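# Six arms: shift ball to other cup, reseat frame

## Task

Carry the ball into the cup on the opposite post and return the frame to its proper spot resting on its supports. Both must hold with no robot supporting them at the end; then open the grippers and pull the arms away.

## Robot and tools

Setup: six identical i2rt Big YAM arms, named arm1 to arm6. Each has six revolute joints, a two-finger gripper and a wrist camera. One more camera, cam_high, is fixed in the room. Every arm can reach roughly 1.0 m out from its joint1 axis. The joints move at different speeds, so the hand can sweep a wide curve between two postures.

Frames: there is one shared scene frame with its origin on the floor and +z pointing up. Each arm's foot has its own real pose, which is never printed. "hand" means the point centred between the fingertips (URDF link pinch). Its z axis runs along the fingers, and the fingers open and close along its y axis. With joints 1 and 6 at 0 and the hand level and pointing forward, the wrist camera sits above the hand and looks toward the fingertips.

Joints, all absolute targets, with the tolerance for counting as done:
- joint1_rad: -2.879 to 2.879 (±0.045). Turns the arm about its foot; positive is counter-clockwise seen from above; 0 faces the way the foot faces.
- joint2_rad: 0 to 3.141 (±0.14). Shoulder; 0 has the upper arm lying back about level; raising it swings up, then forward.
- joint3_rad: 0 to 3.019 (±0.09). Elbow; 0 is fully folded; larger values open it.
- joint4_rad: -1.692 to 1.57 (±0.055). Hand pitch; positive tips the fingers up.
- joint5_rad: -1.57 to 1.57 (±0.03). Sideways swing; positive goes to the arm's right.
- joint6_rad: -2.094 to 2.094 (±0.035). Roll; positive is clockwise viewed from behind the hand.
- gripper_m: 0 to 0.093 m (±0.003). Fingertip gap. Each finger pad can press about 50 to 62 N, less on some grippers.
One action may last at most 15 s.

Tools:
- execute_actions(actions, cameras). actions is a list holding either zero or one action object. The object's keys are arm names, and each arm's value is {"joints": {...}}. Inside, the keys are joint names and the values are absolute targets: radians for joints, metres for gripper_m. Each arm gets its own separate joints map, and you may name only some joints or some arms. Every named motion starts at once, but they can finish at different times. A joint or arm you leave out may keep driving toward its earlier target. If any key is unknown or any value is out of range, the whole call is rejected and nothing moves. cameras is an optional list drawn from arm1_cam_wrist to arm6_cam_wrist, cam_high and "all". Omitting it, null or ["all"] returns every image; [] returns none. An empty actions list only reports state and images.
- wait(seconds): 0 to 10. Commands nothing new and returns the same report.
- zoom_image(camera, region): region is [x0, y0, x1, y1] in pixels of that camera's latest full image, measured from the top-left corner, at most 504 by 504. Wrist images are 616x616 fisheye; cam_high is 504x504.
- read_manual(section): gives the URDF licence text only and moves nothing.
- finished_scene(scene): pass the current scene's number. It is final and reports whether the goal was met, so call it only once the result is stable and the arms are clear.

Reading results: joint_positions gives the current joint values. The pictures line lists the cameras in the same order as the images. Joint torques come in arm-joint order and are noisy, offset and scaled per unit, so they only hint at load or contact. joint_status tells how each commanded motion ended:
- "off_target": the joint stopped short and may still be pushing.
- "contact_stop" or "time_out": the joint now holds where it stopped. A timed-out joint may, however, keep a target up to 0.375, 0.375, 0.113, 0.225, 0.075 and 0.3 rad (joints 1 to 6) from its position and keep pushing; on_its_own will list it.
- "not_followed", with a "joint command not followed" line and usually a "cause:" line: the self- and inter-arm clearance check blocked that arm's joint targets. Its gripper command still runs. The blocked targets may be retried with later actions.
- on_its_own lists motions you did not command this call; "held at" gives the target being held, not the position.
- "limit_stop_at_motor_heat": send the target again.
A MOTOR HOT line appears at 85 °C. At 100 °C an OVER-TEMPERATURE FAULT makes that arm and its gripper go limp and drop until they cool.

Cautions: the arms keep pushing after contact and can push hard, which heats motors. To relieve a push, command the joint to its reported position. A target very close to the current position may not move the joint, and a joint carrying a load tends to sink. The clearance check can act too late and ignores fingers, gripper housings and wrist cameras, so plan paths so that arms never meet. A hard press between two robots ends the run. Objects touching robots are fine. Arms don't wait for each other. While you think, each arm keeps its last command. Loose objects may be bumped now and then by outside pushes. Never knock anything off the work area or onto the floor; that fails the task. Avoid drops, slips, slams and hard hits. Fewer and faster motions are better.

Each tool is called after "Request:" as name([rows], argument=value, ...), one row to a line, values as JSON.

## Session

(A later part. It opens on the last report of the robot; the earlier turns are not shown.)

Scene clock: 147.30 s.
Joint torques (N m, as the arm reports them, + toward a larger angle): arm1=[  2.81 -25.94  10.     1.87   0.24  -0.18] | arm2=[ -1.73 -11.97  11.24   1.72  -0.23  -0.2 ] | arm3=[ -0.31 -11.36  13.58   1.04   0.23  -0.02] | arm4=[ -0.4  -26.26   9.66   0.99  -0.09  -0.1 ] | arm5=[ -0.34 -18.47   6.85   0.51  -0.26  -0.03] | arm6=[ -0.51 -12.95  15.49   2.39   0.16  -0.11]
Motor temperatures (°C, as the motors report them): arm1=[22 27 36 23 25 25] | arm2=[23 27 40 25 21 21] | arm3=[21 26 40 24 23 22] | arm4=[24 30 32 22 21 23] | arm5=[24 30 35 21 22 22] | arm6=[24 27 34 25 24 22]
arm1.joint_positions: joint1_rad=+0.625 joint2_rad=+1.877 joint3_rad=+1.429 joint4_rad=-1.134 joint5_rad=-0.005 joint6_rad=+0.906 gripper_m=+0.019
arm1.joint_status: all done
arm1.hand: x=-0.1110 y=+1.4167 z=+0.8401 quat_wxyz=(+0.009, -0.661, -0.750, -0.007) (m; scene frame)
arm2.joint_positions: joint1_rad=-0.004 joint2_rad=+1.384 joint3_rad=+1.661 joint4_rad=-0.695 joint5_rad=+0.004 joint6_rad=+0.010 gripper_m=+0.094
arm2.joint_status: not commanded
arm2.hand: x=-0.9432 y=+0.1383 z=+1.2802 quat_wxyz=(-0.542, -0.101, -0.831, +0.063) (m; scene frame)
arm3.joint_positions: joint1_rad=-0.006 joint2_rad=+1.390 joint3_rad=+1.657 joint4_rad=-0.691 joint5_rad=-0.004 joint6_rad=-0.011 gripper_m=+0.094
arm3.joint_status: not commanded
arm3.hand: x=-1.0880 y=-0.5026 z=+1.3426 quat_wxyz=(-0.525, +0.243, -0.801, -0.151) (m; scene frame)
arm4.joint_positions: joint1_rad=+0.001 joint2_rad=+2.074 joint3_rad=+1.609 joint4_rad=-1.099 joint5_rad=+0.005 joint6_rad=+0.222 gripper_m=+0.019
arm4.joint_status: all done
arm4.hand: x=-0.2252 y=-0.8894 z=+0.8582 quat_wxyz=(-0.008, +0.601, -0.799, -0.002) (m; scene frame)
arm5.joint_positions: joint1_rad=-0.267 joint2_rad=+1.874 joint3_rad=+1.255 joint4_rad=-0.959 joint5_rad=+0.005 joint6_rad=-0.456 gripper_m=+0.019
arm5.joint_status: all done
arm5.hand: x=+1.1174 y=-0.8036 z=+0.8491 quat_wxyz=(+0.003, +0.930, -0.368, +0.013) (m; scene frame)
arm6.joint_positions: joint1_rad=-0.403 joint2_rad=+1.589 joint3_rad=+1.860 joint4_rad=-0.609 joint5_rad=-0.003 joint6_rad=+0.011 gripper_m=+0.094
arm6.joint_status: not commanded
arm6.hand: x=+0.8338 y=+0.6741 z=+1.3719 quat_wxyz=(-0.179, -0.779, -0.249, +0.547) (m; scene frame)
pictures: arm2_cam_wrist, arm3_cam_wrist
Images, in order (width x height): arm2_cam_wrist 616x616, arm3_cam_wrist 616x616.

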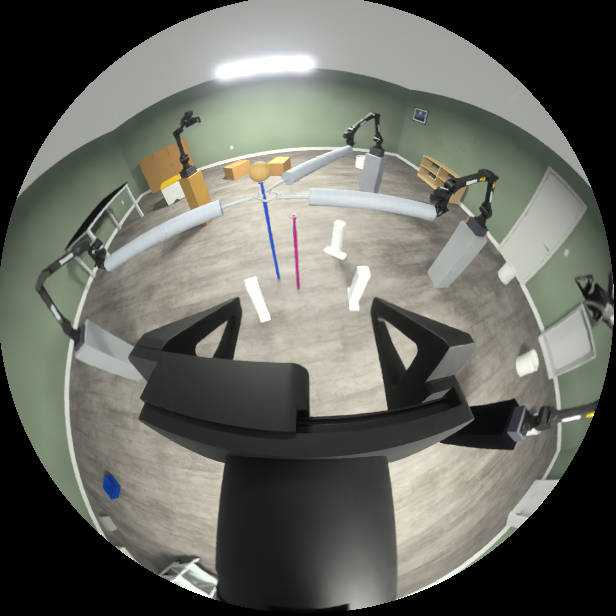

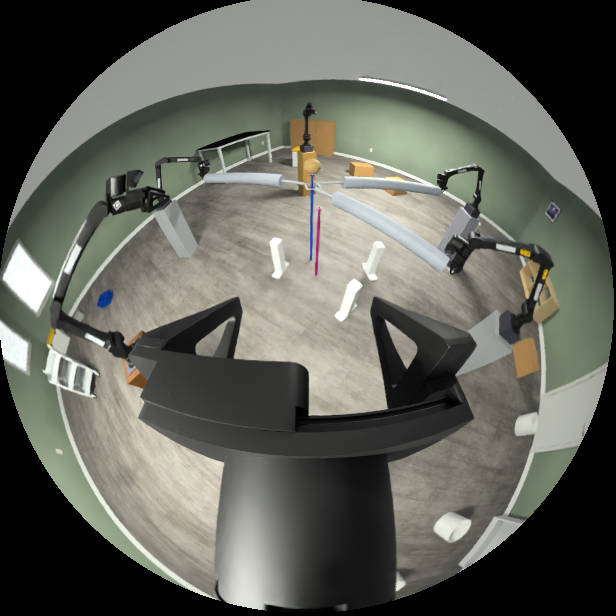

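Back off.

Request:
execute_actions([
  {"arm1":{"joints":{"joint1_rad":0.47,"joint2_rad":1.765,"joint3_rad":1.395,"joint4_rad":-1.095,"joint6_rad":0.747}},"arm4":{"joints":{"joint1_rad":0.105,"joint2_rad":1.92,"joint3_rad":1.43,"joint4_rad":-1.015,"joint6_rad":0.318}},"arm5":{"joints":{"joint1_rad":-0.107,"joint2_rad":1.8,"joint3_rad":1.205,"joint4_rad":-0.93,"joint6_rad":-0.298}}},
], cameras=[])

Request:
execute_actions([
  {"arm1":{"joints":{"joint1_rad":0.218,"joint2_rad":1.775,"joint3_rad":1.415,"joint4_rad":-1.105,"joint6_rad":0.495}},"arm4":{"joints":{"joint1_rad":0.319,"joint2_rad":1.762,"joint3_rad":1.175,"joint4_rad":-0.925,"joint6_rad":0.53}},"arm5":{"joints":{"joint1_rad":0.166,"joint2_rad":1.767,"joint3_rad":1.155,"joint4_rad":-0.915,"joint6_rad":-0.025}}},
], cameras=[])

Request:
execute_actions([
  {"arm1":{"joints":{"joint1_rad":0.025,"joint2_rad":1.83,"joint3_rad":1.515,"joint4_rad":-1.145,"joint6_rad":0.302}},"arm4":{"joints":{"joint1_rad":0.535,"joint2_rad":1.672,"joint3_rad":1.04,"joint4_rad":-0.89,"joint6_rad":0.746}},"arm5":{"joints":{"joint1_rad":0.388,"joint2_rad":1.79,"joint3_rad":1.22,"joint4_rad":-0.94,"joint6_rad":0.197}}},
], cameras=["cam_high","arm2_cam_wrist"])

Scene clock: 155.47 s.
Joint torques (N m, as the arm reports them, + toward a larger angle): arm1=[  2.51 -26.08  10.46   1.05   0.13  -0.11] | arm2=[ -2.28 -12.81  11.47   1.88  -0.21  -0.17] | arm3=[ -0.28 -11.39  13.58   1.04   0.23  -0.02] | arm4=[ -0.81 -23.1    9.15   1.13   0.25  -0.12] | arm5=[ -0.69 -18.29   6.82   0.19  -0.23  -0.08] | arm6=[  0.68 -12.48  15.5    2.41   0.19  -0.11]
Motor temperatures (°C, as the motors report them): arm1=[22 27 35 23 25 25] | arm2=[23 27 40 25 21 21] | arm3=[21 26 40 24 23 22] | arm4=[24 30 32 22 21 23] | arm5=[24 30 34 21 22 22] | arm6=[24 27 34 25 24 22]
arm1.joint_positions: joint1_rad=+0.466 joint2_rad=+1.826 joint3_rad=+1.348 joint4_rad=-1.108 joint5_rad=-0.003 joint6_rad=+0.746 gripper_m=+0.019
arm1.joint_status: all done
arm1.hand: x=-0.1791 y=+1.3615 z=+0.8374 quat_wxyz=(+0.010, -0.661, -0.750, -0.008) (m; scene frame)
arm2.joint_positions: joint1_rad=-0.004 joint2_rad=+1.384 joint3_rad=+1.661 joint4_rad=-0.695 joint5_rad=+0.004 joint6_rad=+0.010 gripper_m=+0.094
arm2.joint_status: not commanded
arm2.hand: x=-0.9432 y=+0.1383 z=+1.2802 quat_wxyz=(-0.542, -0.101, -0.831, +0.063) (m; scene frame)
arm3.joint_positions: joint1_rad=-0.006 joint2_rad=+1.390 joint3_rad=+1.657 joint4_rad=-0.691 joint5_rad=-0.004 joint6_rad=-0.011 gripper_m=+0.094
arm3.joint_status: not commanded
arm3.hand: x=-1.0880 y=-0.5026 z=+1.3426 quat_wxyz=(-0.525, +0.243, -0.801, -0.151) (m; scene frame)
arm4.joint_positions: joint1_rad=+0.111 joint2_rad=+1.960 joint3_rad=+1.411 joint4_rad=-1.030 joint5_rad=-0.001 joint6_rad=+0.330 gripper_m=+0.019
arm4.joint_status: all done
arm4.hand: x=-0.2903 y=-0.9439 z=+0.8554 quat_wxyz=(-0.001, +0.602, -0.799, +0.002) (m; scene frame)
arm5.joint_positions: joint1_rad=-0.103 joint2_rad=+1.839 joint3_rad=+1.187 joint4_rad=-0.932 joint5_rad=+0.005 joint6_rad=-0.294 gripper_m=+0.019
arm5.joint_status: all done
arm5.hand: x=+1.0522 y=-0.8573 z=+0.8451 quat_wxyz=(+0.004, +0.930, -0.367, +0.014) (m; scene frame)
arm6.joint_positions: joint1_rad=-0.403 joint2_rad=+1.589 joint3_rad=+1.860 joint4_rad=-0.609 joint5_rad=-0.003 joint6_rad=+0.011 gripper_m=+0.094
arm6.joint_status: not commanded
arm6.hand: x=+0.8338 y=+0.6741 z=+1.3719 quat_wxyz=(-0.179, -0.779, -0.249, +0.547) (m; scene frame)
pictures: none
No camera images: the call's "cameras" was empty. Leave "cameras" out to get every camera's image.

Scene clock: 156.67 s.
Joint torques (N m, as the arm reports them, + toward a larger angle): arm1=[  2.49 -25.77  11.69   0.59  -0.11  -0.02] | arm2=[ -1.37 -12.45  11.32   1.64  -0.24  -0.22] | arm3=[ -0.34 -11.39  13.56   1.03   0.23  -0.03] | arm4=[ -0.83 -18.79   9.02   0.84   0.43  -0.11] | arm5=[  0.31 -16.8    6.45   0.05   0.01  -0.06] | arm6=[  0.07 -12.07  15.72   2.34   0.24  -0.19]
Motor temperatures (°C, as the motors report them): arm1=[22 27 35 23 25 25] | arm2=[23 27 40 25 21 21] | arm3=[21 26 40 24 23 22] | arm4=[24 30 31 22 21 23] | arm5=[24 30 34 21 22 22] | arm6=[24 27 34 25 24 22]
arm1.joint_positions: joint1_rad=+0.211 joint2_rad=+1.826 joint3_rad=+1.349 joint4_rad=-1.108 joint5_rad=+0.003 joint6_rad=+0.486 gripper_m=+0.019
arm1.joint_status: all done
arm1.hand: x=-0.2773 y=+1.2712 z=+0.8360 quat_wxyz=(+0.010, -0.660, -0.751, -0.006) (m; scene frame)
arm2.joint_positions: joint1_rad=-0.004 joint2_rad=+1.384 joint3_rad=+1.661 joint4_rad=-0.695 joint5_rad=+0.004 joint6_rad=+0.010 gripper_m=+0.094
arm2.joint_status: not commanded
arm2.hand: x=-0.9432 y=+0.1383 z=+1.2802 quat_wxyz=(-0.542, -0.101, -0.831, +0.063) (m; scene frame)
arm3.joint_positions: joint1_rad=-0.006 joint2_rad=+1.390 joint3_rad=+1.657 joint4_rad=-0.691 joint5_rad=-0.004 joint6_rad=-0.011 gripper_m=+0.094
arm3.joint_status: not commanded
arm3.hand: x=-1.0880 y=-0.5026 z=+1.3426 quat_wxyz=(-0.525, +0.243, -0.801, -0.151) (m; scene frame)
arm4.joint_positions: joint1_rad=+0.325 joint2_rad=+1.790 joint3_rad=+1.151 joint4_rad=-0.933 joint5_rad=-0.005 joint6_rad=+0.541 gripper_m=+0.019
arm4.joint_status: all done
arm4.hand: x=-0.3875 y=-1.0354 z=+0.8559 quat_wxyz=(-0.001, +0.603, -0.797, -0.001) (m; scene frame)
arm5.joint_positions: joint1_rad=+0.169 joint2_rad=+1.805 joint3_rad=+1.142 joint4_rad=-0.915 joint5_rad=+0.001 joint6_rad=-0.023 gripper_m=+0.019
arm5.joint_status: all done
arm5.hand: x=+0.9564 y=-0.9479 z=+0.8467 quat_wxyz=(+0.003, +0.930, -0.366, +0.011) (m; scene frame)
arm6.joint_positions: joint1_rad=-0.403 joint2_rad=+1.589 joint3_rad=+1.860 joint4_rad=-0.609 joint5_rad=-0.003 joint6_rad=+0.011 gripper_m=+0.094
arm6.joint_status: not commanded
arm6.hand: x=+0.8338 y=+0.6741 z=+1.3719 quat_wxyz=(-0.179, -0.779, -0.249, +0.547) (m; scene frame)
pictures: none
No camera images: the call's "cameras" was empty. Leave "cameras" out to get every camera's image.

Scene clock: 157.80 s.
Joint torques (N m, as the arm reports them, + toward a larger angle): arm1=[  2.79 -25.12  12.48   0.13  -0.17   0.01] | arm2=[ -1.92 -12.45  11.34   1.81  -0.22  -0.2 ] | arm3=[ -0.33 -11.41  13.59   1.04   0.23  -0.03] | arm4=[ -1.22 -17.41   8.5    0.73   0.52  -0.13] | arm5=[  0.37 -16.08   8.51   0.32  -0.07  -0.02] | arm6=[ -0.08 -13.04  15.58   2.44   0.23  -0.14]
Motor temperatures (°C, as the motors report them): arm1=[22 27 35 23 25 25] | arm2=[23 27 40 25 21 21] | arm3=[21 26 40 24 23 22] | arm4=[24 30 31 22 21 23] | arm5=[24 30 34 21 22 22] | arm6=[24 27 34 25 24 22]
arm1.joint_positions: joint1_rad=+0.015 joint2_rad=+1.873 joint3_rad=+1.443 joint4_rad=-1.139 joint5_rad=+0.003 joint6_rad=+0.291 gripper_m=+0.019
arm1.joint_status: all done
arm1.hand: x=-0.3541 y=+1.1954 z=+0.8431 quat_wxyz=(+0.002, -0.660, -0.751, -0.005) (m; scene frame)
arm2.joint_positions: joint1_rad=-0.004 joint2_rad=+1.384 joint3_rad=+1.661 joint4_rad=-0.695 joint5_rad=+0.004 joint6_rad=+0.010 gripper_m=+0.094
arm2.joint_status: not commanded
arm2.hand: x=-0.9432 y=+0.1383 z=+1.2802 quat_wxyz=(-0.542, -0.101, -0.831, +0.063) (m; scene frame)
arm3.joint_positions: joint1_rad=-0.006 joint2_rad=+1.390 joint3_rad=+1.657 joint4_rad=-0.691 joint5_rad=-0.004 joint6_rad=-0.011 gripper_m=+0.094
arm3.joint_status: not commanded
arm3.hand: x=-1.0880 y=-0.5026 z=+1.3426 quat_wxyz=(-0.525, +0.243, -0.801, -0.151) (m; scene frame)
arm4.joint_positions: joint1_rad=+0.546 joint2_rad=+1.704 joint3_rad=+1.020 joint4_rad=-0.895 joint5_rad=-0.006 joint6_rad=+0.760 gripper_m=+0.019
arm4.joint_status: all done
arm4.hand: x=-0.4652 y=-1.1122 z=+0.8530 quat_wxyz=(+0.000, +0.604, -0.797, +0.003) (m; scene frame)
arm5.joint_positions: joint1_rad=+0.392 joint2_rad=+1.805 joint3_rad=+1.183 joint4_rad=-0.945 joint5_rad=+0.001 joint6_rad=+0.197 gripper_m=+0.019
arm5.joint_status: all done
arm5.hand: x=+0.8807 y=-1.0247 z=+0.8590 quat_wxyz=(+0.001, +0.931, -0.365, +0.006) (m; scene frame)
arm6.joint_positions: joint1_rad=-0.403 joint2_rad=+1.589 joint3_rad=+1.860 joint4_rad=-0.609 joint5_rad=-0.003 joint6_rad=+0.011 gripper_m=+0.094
arm6.joint_status: not commanded
arm6.hand: x=+0.8338 y=+0.6741 z=+1.3719 quat_wxyz=(-0.179, -0.779, -0.249, +0.547) (m; scene frame)
pictures: arm2_cam_wrist, cam_high
Images, in order (width x height): arm2_cam_wrist 616x616, cam_high 504x504.

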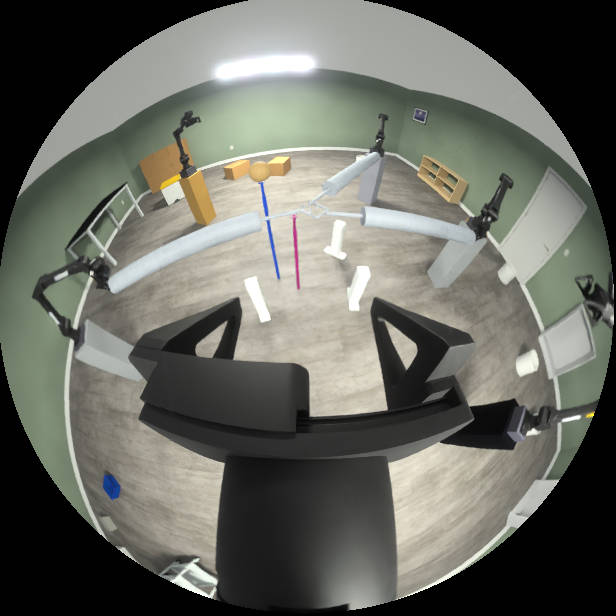

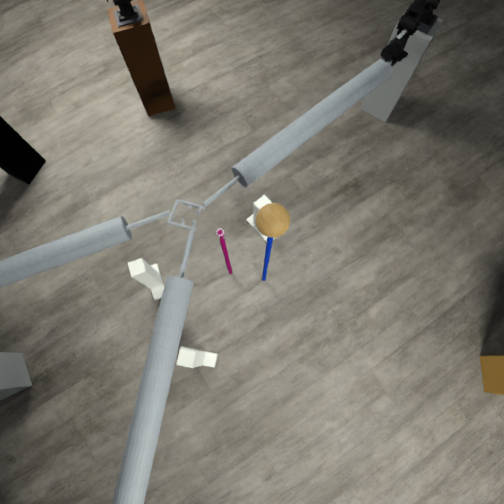

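Request:
execute_actions([
  {"arm1":{"joints":{"joint1_rad":0.032,"joint2_rad":2.07,"joint3_rad":1.375,"joint4_rad":-0.785}},"arm4":{"joints":{"joint1_rad":0.528,"joint2_rad":2.017,"joint3_rad":0.97,"joint4_rad":-0.482}},"arm5":{"joints":{"joint2_rad":2.105,"joint3_rad":1.133,"joint4_rad":-0.567}}},
], cameras=[])

Request:
execute_actions([
  {"arm1":{"joints":{"joint2_rad":2.385,"joint3_rad":1.42,"joint4_rad":-0.535}},"arm4":{"joints":{"joint2_rad":2.418,"joint3_rad":1.088,"joint4_rad":-0.205}},"arm5":{"joints":{"joint2_rad":2.468,"joint3_rad":1.25,"joint4_rad":-0.322}}},
], cameras=[])

Scene clock: 163.30 s.
Joint torques (N m, as the arm reports them, + toward a larger angle): arm1=[  2.62 -28.57   7.09   0.77  -0.08  -0.07] | arm2=[ -1.45 -12.23  11.3    1.84  -0.23  -0.18] | arm3=[ -0.33 -11.39  13.57   1.04   0.22  -0.03] | arm4=[ -1.06 -19.98   4.7    0.97   0.53  -0.04] | arm5=[  0.74 -18.73   3.84   0.58   0.06   0.03] | arm6=[ -0.14 -13.34  15.53   2.26   0.27  -0.14]
Motor temperatures (°C, as the motors report them): arm1=[22 27 35 23 25 25] | arm2=[23 27 40 25 21 21] | arm3=[21 26 40 24 23 22] | arm4=[24 30 31 22 21 23] | arm5=[24 30 34 21 22 22] | arm6=[24 27 34 25 24 22]
arm1.joint_positions: joint1_rad=+0.021 joint2_rad=+2.139 joint3_rad=+1.351 joint4_rad=-0.788 joint5_rad=+0.003 joint6_rad=+0.296 gripper_m=+0.019
arm1.joint_status: all done
arm1.hand: x=-0.3485 y=+1.1952 z=+0.6729 quat_wxyz=(+0.006, -0.659, -0.752, -0.006) (m; scene frame)
arm2.joint_positions: joint1_rad=-0.004 joint2_rad=+1.384 joint3_rad=+1.661 joint4_rad=-0.695 joint5_rad=+0.004 joint6_rad=+0.010 gripper_m=+0.094
arm2.joint_status: not commanded
arm2.hand: x=-0.9432 y=+0.1383 z=+1.2802 quat_wxyz=(-0.542, -0.101, -0.831, +0.063) (m; scene frame)
arm3.joint_positions: joint1_rad=-0.006 joint2_rad=+1.390 joint3_rad=+1.657 joint4_rad=-0.691 joint5_rad=-0.004 joint6_rad=-0.011 gripper_m=+0.094
arm3.joint_status: not commanded
arm3.hand: x=-1.0880 y=-0.5026 z=+1.3426 quat_wxyz=(-0.525, +0.243, -0.801, -0.151) (m; scene frame)
arm4.joint_positions: joint1_rad=+0.535 joint2_rad=+2.059 joint3_rad=+0.966 joint4_rad=-0.494 joint5_rad=-0.006 joint6_rad=+0.751 gripper_m=+0.019
arm4.joint_status: all done
arm4.hand: x=-0.4593 y=-1.1113 z=+0.6917 quat_wxyz=(+0.001, +0.604, -0.797, +0.007) (m; scene frame)
arm5.joint_positions: joint1_rad=+0.387 joint2_rad=+2.138 joint3_rad=+1.131 joint4_rad=-0.580 joint5_rad=+0.000 joint6_rad=+0.192 gripper_m=+0.019
arm5.joint_status: all done
arm5.hand: x=+0.8884 y=-1.0265 z=+0.6888 quat_wxyz=(+0.003, +0.931, -0.365, +0.016) (m; scene frame)
arm6.joint_positions: joint1_rad=-0.403 joint2_rad=+1.589 joint3_rad=+1.860 joint4_rad=-0.609 joint5_rad=-0.003 joint6_rad=+0.011 gripper_m=+0.094
arm6.joint_status: not commanded
arm6.hand: x=+0.8338 y=+0.6741 z=+1.3719 quat_wxyz=(-0.179, -0.779, -0.249, +0.547) (m; scene frame)
pictures: none
No camera images: the call's "cameras" was empty. Leave "cameras" out to get every camera's image.

Scene clock: 164.40 s.
Joint torques (N m, as the arm reports them, + toward a larger angle): arm1=[  2.48 -29.4    5.21   0.37  -0.21  -0.18] | arm2=[ -1.28 -12.83  11.46   1.78  -0.25  -0.26] | arm3=[ -0.29 -11.4   13.58   1.03   0.23  -0.03] | arm4=[ -0.86 -20.51   2.48   0.75   0.41  -0.03] | arm5=[  1.15 -18.6    2.89   0.27   0.02   0.03] | arm6=[  0.16 -11.74  15.52   2.45   0.19  -0.15]
Motor temperatures (°C, as the motors report them): arm1=[22 27 35 23 25 25] | arm2=[23 27 40 25 21 21] | arm3=[21 26 40 24 23 22] | arm4=[24 29 30 22 21 23] | arm5=[24 30 34 21 22 22] | arm6=[24 27 34 25 24 22]
arm1.joint_positions: joint1_rad=+0.031 joint2_rad=+2.442 joint3_rad=+1.404 joint4_rad=-0.527 joint5_rad=+0.005 joint6_rad=+0.307 gripper_m=+0.019
arm1.joint_status: all done
arm1.hand: x=-0.3431 y=+1.1997 z=+0.5238 quat_wxyz=(+0.001, -0.660, -0.751, -0.003) (m; scene frame)
arm2.joint_positions: joint1_rad=-0.004 joint2_rad=+1.384 joint3_rad=+1.661 joint4_rad=-0.695 joint5_rad=+0.004 joint6_rad=+0.010 gripper_m=+0.094
arm2.joint_status: not commanded
arm2.hand: x=-0.9432 y=+0.1383 z=+1.2802 quat_wxyz=(-0.542, -0.101, -0.831, +0.063) (m; scene frame)
arm3.joint_positions: joint1_rad=-0.006 joint2_rad=+1.390 joint3_rad=+1.657 joint4_rad=-0.691 joint5_rad=-0.004 joint6_rad=-0.011 gripper_m=+0.094
arm3.joint_status: not commanded
arm3.hand: x=-1.0880 y=-0.5026 z=+1.3426 quat_wxyz=(-0.525, +0.243, -0.801, -0.151) (m; scene frame)
arm4.joint_positions: joint1_rad=+0.531 joint2_rad=+2.448 joint3_rad=+1.085 joint4_rad=-0.211 joint5_rad=-0.004 joint6_rad=+0.749 gripper_m=+0.019
arm4.joint_status: all done
arm4.hand: x=-0.4580 y=-1.1063 z=+0.5444 quat_wxyz=(-0.002, +0.603, -0.798, +0.000) (m; scene frame)
arm5.joint_positions: joint1_rad=+0.383 joint2_rad=+2.487 joint3_rad=+1.238 joint4_rad=-0.325 joint5_rad=+0.001 joint6_rad=+0.191 gripper_m=+0.019
arm5.joint_status: all done
arm5.hand: x=+0.8904 y=-1.0260 z=+0.5432 quat_wxyz=(+0.002, +0.930, -0.366, +0.009) (m; scene frame)
arm6.joint_positions: joint1_rad=-0.403 joint2_rad=+1.589 joint3_rad=+1.860 joint4_rad=-0.609 joint5_rad=-0.003 joint6_rad=+0.011 gripper_m=+0.094
arm6.joint_status: not commanded
arm6.hand: x=+0.8338 y=+0.6741 z=+1.3719 quat_wxyz=(-0.179, -0.779, -0.249, +0.547) (m; scene frame)
pictures: none
No camera images: the call's "cameras" was empty. Leave "cameras" out to get every camera's image.

Request:
execute_actions([
  {"arm1":{"joints":{"joint1_rad":0.027,"joint2_rad":2.605,"joint3_rad":1.525,"joint4_rad":-0.438}},"arm4":{"joints":{"joint1_rad":0.533,"joint2_rad":2.68,"joint3_rad":1.24,"joint4_rad":-0.103}},"arm5":{"joints":{"joint1_rad":0.39,"joint2_rad":2.725,"joint3_rad":1.41,"joint4_rad":-0.238}}},
], cameras=[])

Scene clock: 170.83 s.
Joint torques (N m, as the arm reports them, + toward a larger angle): arm1=[  1.86 -29.24   4.49   0.48  -0.13  -0.23] | arm2=[ -1.73 -12.58  11.34   1.61  -0.24  -0.19] | arm3=[ -0.31 -11.42  13.57   1.03   0.22  -0.03] | arm4=[ -0.88 -20.22   1.15   0.81   0.31  -0.07] | arm5=[  0.73 -17.88   1.86   0.13   0.     0.01] | arm6=[ -0.2  -12.14  15.66   2.23   0.2   -0.17]
Motor temperatures (°C, as the motors report them): arm1=[22 27 33 23 25 25] | arm2=[23 27 40 25 21 21] | arm3=[21 26 40 24 23 22] | arm4=[24 29 29 22 21 23] | arm5=[24 31 32 21 22 22] | arm6=[24 27 35 25 24 22]
arm1.joint_positions: joint1_rad=+0.031 joint2_rad=+2.648 joint3_rad=+1.511 joint4_rad=-0.436 joint5_rad=+0.005 joint6_rad=+0.307 gripper_m=+0.019
arm1.joint_status: all done
arm1.hand: x=-0.3443 y=+1.2037 z=+0.4337 quat_wxyz=(+0.005, -0.660, -0.751, -0.004) (m; scene frame)
arm2.joint_positions: joint1_rad=-0.004 joint2_rad=+1.384 joint3_rad=+1.661 joint4_rad=-0.695 joint5_rad=+0.004 joint6_rad=+0.010 gripper_m=+0.094
arm2.joint_status: not commanded
arm2.hand: x=-0.9432 y=+0.1383 z=+1.2802 quat_wxyz=(-0.542, -0.101, -0.831, +0.063) (m; scene frame)
arm3.joint_positions: joint1_rad=-0.006 joint2_rad=+1.390 joint3_rad=+1.657 joint4_rad=-0.691 joint5_rad=-0.004 joint6_rad=-0.011 gripper_m=+0.094
arm3.joint_status: not commanded
arm3.hand: x=-1.0880 y=-0.5026 z=+1.3426 quat_wxyz=(-0.525, +0.243, -0.801, -0.151) (m; scene frame)
arm4.joint_positions: joint1_rad=+0.537 joint2_rad=+2.701 joint3_rad=+1.246 joint4_rad=-0.110 joint5_rad=-0.002 joint6_rad=+0.754 gripper_m=+0.019
arm4.joint_status: all done
arm4.hand: x=-0.4615 y=-1.1027 z=+0.4490 quat_wxyz=(-0.003, +0.603, -0.798, -0.004) (m; scene frame)
arm5.joint_positions: joint1_rad=+0.384 joint2_rad=+2.738 joint3_rad=+1.406 joint4_rad=-0.240 joint5_rad=+0.001 joint6_rad=+0.190 gripper_m=+0.019
arm5.joint_status: all done
arm5.hand: x=+0.8888 y=-1.0255 z=+0.4441 quat_wxyz=(+0.002, +0.931, -0.366, +0.009) (m; scene frame)
arm6.joint_positions: joint1_rad=-0.403 joint2_rad=+1.589 joint3_rad=+1.860 joint4_rad=-0.609 joint5_rad=-0.003 joint6_rad=+0.011 gripper_m=+0.094
arm6.joint_status: not commanded
arm6.hand: x=+0.8338 y=+0.6741 z=+1.3719 quat_wxyz=(-0.179, -0.779, -0.249, +0.547) (m; scene frame)
pictures: none
No camera images: the call's "cameras" was empty. Leave "cameras" out to get every camera's image.

Request:
execute_actions([
  {"arm1":{"joints":{"gripper_m":0.09,"joint2_rad":2.64}},"arm4":{"joints":{"gripper_m":0.09,"joint2_rad":2.7}},"arm5":{"joints":{"gripper_m":0.09,"joint2_rad":2.74}}},
], cameras=[])

Request:
execute_actions([
  {"arm1":{"joints":{"joint2_rad":2.1,"joint3_rad":1.35,"joint4_rad":-0.79}},"arm4":{"joints":{"joint2_rad":2.03,"joint3_rad":0.97,"joint4_rad":-0.49}},"arm5":{"joints":{"joint2_rad":2.115,"joint3_rad":1.13,"joint4_rad":-0.57}}},
], cameras=["cam_high","arm2_cam_wrist"])

Scene clock: 175.23 s.
Joint torques (N m, as the arm reports them, + toward a larger angle): arm1=[  1.41 -25.08   4.36   0.46  -0.1   -0.16] | arm2=[ -1.86 -12.55  11.28   1.78  -0.23  -0.2 ] | arm3=[ -0.37 -11.38  13.57   1.03   0.22  -0.02] | arm4=[ -0.87 -18.57   1.11   0.77   0.32  -0.06] | arm5=[  0.62 -16.75   1.95   0.26  -0.04   0.02] | arm6=[  1.33 -12.66  15.5    2.23   0.21  -0.19]
Motor temperatures (°C, as the motors report them): arm1=[22 28 33 23 25 25] | arm2=[23 27 40 25 21 21] | arm3=[21 26 41 24 23 22] | arm4=[24 29 28 22 21 23] | arm5=[24 31 32 21 22 22] | arm6=[24 27 35 25 24 22]
arm1.joint_positions: joint1_rad=+0.031 joint2_rad=+2.648 joint3_rad=+1.511 joint4_rad=-0.436 joint5_rad=+0.003 joint6_rad=+0.307 gripper_m=+0.090
arm1.joint_status: all done
arm1.hand: x=-0.3441 y=+1.2038 z=+0.4337 quat_wxyz=(+0.004, -0.660, -0.751, -0.005) (m; scene frame)
arm2.joint_positions: joint1_rad=-0.004 joint2_rad=+1.384 joint3_rad=+1.661 joint4_rad=-0.695 joint5_rad=+0.004 joint6_rad=+0.010 gripper_m=+0.094
arm2.joint_status: not commanded
arm2.hand: x=-0.9432 y=+0.1383 z=+1.2802 quat_wxyz=(-0.542, -0.101, -0.831, +0.063) (m; scene frame)
arm3.joint_positions: joint1_rad=-0.006 joint2_rad=+1.390 joint3_rad=+1.657 joint4_rad=-0.691 joint5_rad=-0.004 joint6_rad=-0.011 gripper_m=+0.094
arm3.joint_status: not commanded
arm3.hand: x=-1.0880 y=-0.5026 z=+1.3426 quat_wxyz=(-0.525, +0.243, -0.801, -0.151) (m; scene frame)
arm4.joint_positions: joint1_rad=+0.537 joint2_rad=+2.701 joint3_rad=+1.245 joint4_rad=-0.110 joint5_rad=-0.002 joint6_rad=+0.753 gripper_m=+0.090
arm4.joint_status: all done
arm4.hand: x=-0.4613 y=-1.1030 z=+0.4488 quat_wxyz=(-0.003, +0.603, -0.798, -0.004) (m; scene frame)
arm5.joint_positions: joint1_rad=+0.384 joint2_rad=+2.738 joint3_rad=+1.406 joint4_rad=-0.240 joint5_rad=+0.001 joint6_rad=+0.190 gripper_m=+0.090
arm5.joint_status: all done
arm5.hand: x=+0.8888 y=-1.0255 z=+0.4441 quat_wxyz=(+0.002, +0.931, -0.366, +0.009) (m; scene frame)
arm6.joint_positions: joint1_rad=-0.403 joint2_rad=+1.589 joint3_rad=+1.860 joint4_rad=-0.609 joint5_rad=-0.003 joint6_rad=+0.011 gripper_m=+0.094
arm6.joint_status: not commanded
arm6.hand: x=+0.8338 y=+0.6741 z=+1.3719 quat_wxyz=(-0.179, -0.779, -0.249, +0.547) (m; scene frame)
pictures: none
No camera images: the call's "cameras" was empty. Leave "cameras" out to get every camera's image.

Scene clock: 176.73 s.
Joint torques (N m, as the arm reports them, + toward a larger angle): arm1=[  1.8  -22.25   6.4    0.12  -0.15  -0.23] | arm2=[ -1.68 -12.66  11.42   1.81  -0.22  -0.15] | arm3=[ -0.32 -11.42  13.58   1.03   0.23  -0.03] | arm4=[ -0.72 -15.44   5.    -0.15   0.32  -0.06] | arm5=[  1.13 -14.92   4.27  -0.58  -0.02   0.04] | arm6=[ -0.1  -12.38  15.52   2.26   0.21  -0.13]
Motor temperatures (°C, as the motors report them): arm1=[22 27 32 23 25 25] | arm2=[23 27 40 25 21 21] | arm3=[21 26 41 24 23 22] | arm4=[24 29 28 22 21 23] | arm5=[24 31 32 21 22 22] | arm6=[24 27 35 25 24 22]
arm1.joint_positions: joint1_rad=+0.031 joint2_rad=+2.106 joint3_rad=+1.343 joint4_rad=-0.775 joint5_rad=+0.003 joint6_rad=+0.307 gripper_m=+0.090
arm1.joint_status: all done
arm1.hand: x=-0.3409 y=+1.1914 z=+0.6882 quat_wxyz=(-0.012, -0.660, -0.751, +0.002) (m; scene frame)
arm2.joint_positions: joint1_rad=-0.004 joint2_rad=+1.384 joint3_rad=+1.661 joint4_rad=-0.695 joint5_rad=+0.004 joint6_rad=+0.010 gripper_m=+0.094
arm2.joint_status: not commanded
arm2.hand: x=-0.9432 y=+0.1383 z=+1.2802 quat_wxyz=(-0.542, -0.101, -0.831, +0.063) (m; scene frame)
arm3.joint_positions: joint1_rad=-0.006 joint2_rad=+1.390 joint3_rad=+1.657 joint4_rad=-0.691 joint5_rad=-0.004 joint6_rad=-0.011 gripper_m=+0.094
arm3.joint_status: not commanded
arm3.hand: x=-1.0880 y=-0.5026 z=+1.3426 quat_wxyz=(-0.525, +0.243, -0.801, -0.151) (m; scene frame)
arm4.joint_positions: joint1_rad=+0.537 joint2_rad=+2.022 joint3_rad=+0.966 joint4_rad=-0.473 joint5_rad=-0.002 joint6_rad=+0.753 gripper_m=+0.090
arm4.joint_status: all done
arm4.hand: x=-0.4663 y=-1.0977 z=+0.7072 quat_wxyz=(-0.006, +0.603, -0.797, -0.021) (m; scene frame)
arm5.joint_positions: joint1_rad=+0.384 joint2_rad=+2.099 joint3_rad=+1.128 joint4_rad=-0.555 joint5_rad=+0.001 joint6_rad=+0.190 gripper_m=+0.090
arm5.joint_status: all done
arm5.hand: x=+0.8756 y=-1.0169 z=+0.7067 quat_wxyz=(-0.003, +0.931, -0.366, -0.014) (m; scene frame)
arm6.joint_positions: joint1_rad=-0.403 joint2_rad=+1.589 joint3_rad=+1.860 joint4_rad=-0.609 joint5_rad=-0.003 joint6_rad=+0.011 gripper_m=+0.094
arm6.joint_status: not commanded
arm6.hand: x=+0.8338 y=+0.6741 z=+1.3719 quat_wxyz=(-0.179, -0.779, -0.249, +0.547) (m; scene frame)
pictures: arm2_cam_wrist, cam_high
Images, in order (width x height): arm2_cam_wrist 616x616, cam_high 504x504.

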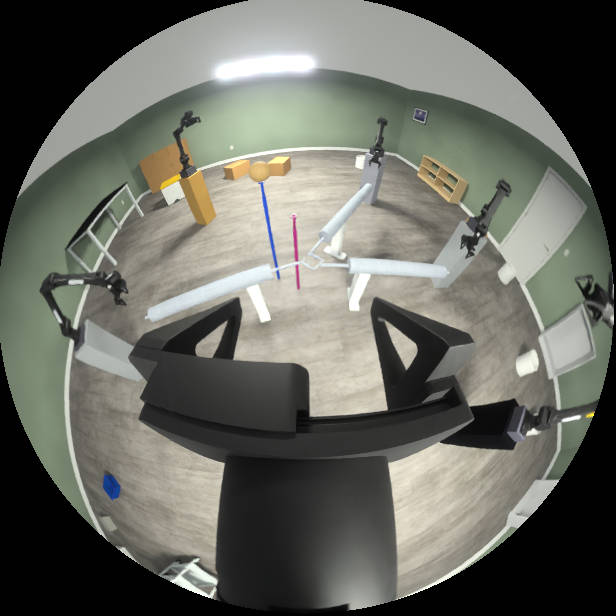

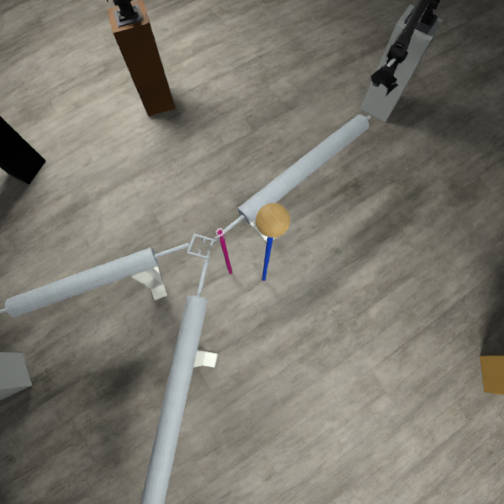

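Request:
finished_scene(scene=2)

The scene is finished: the task was done.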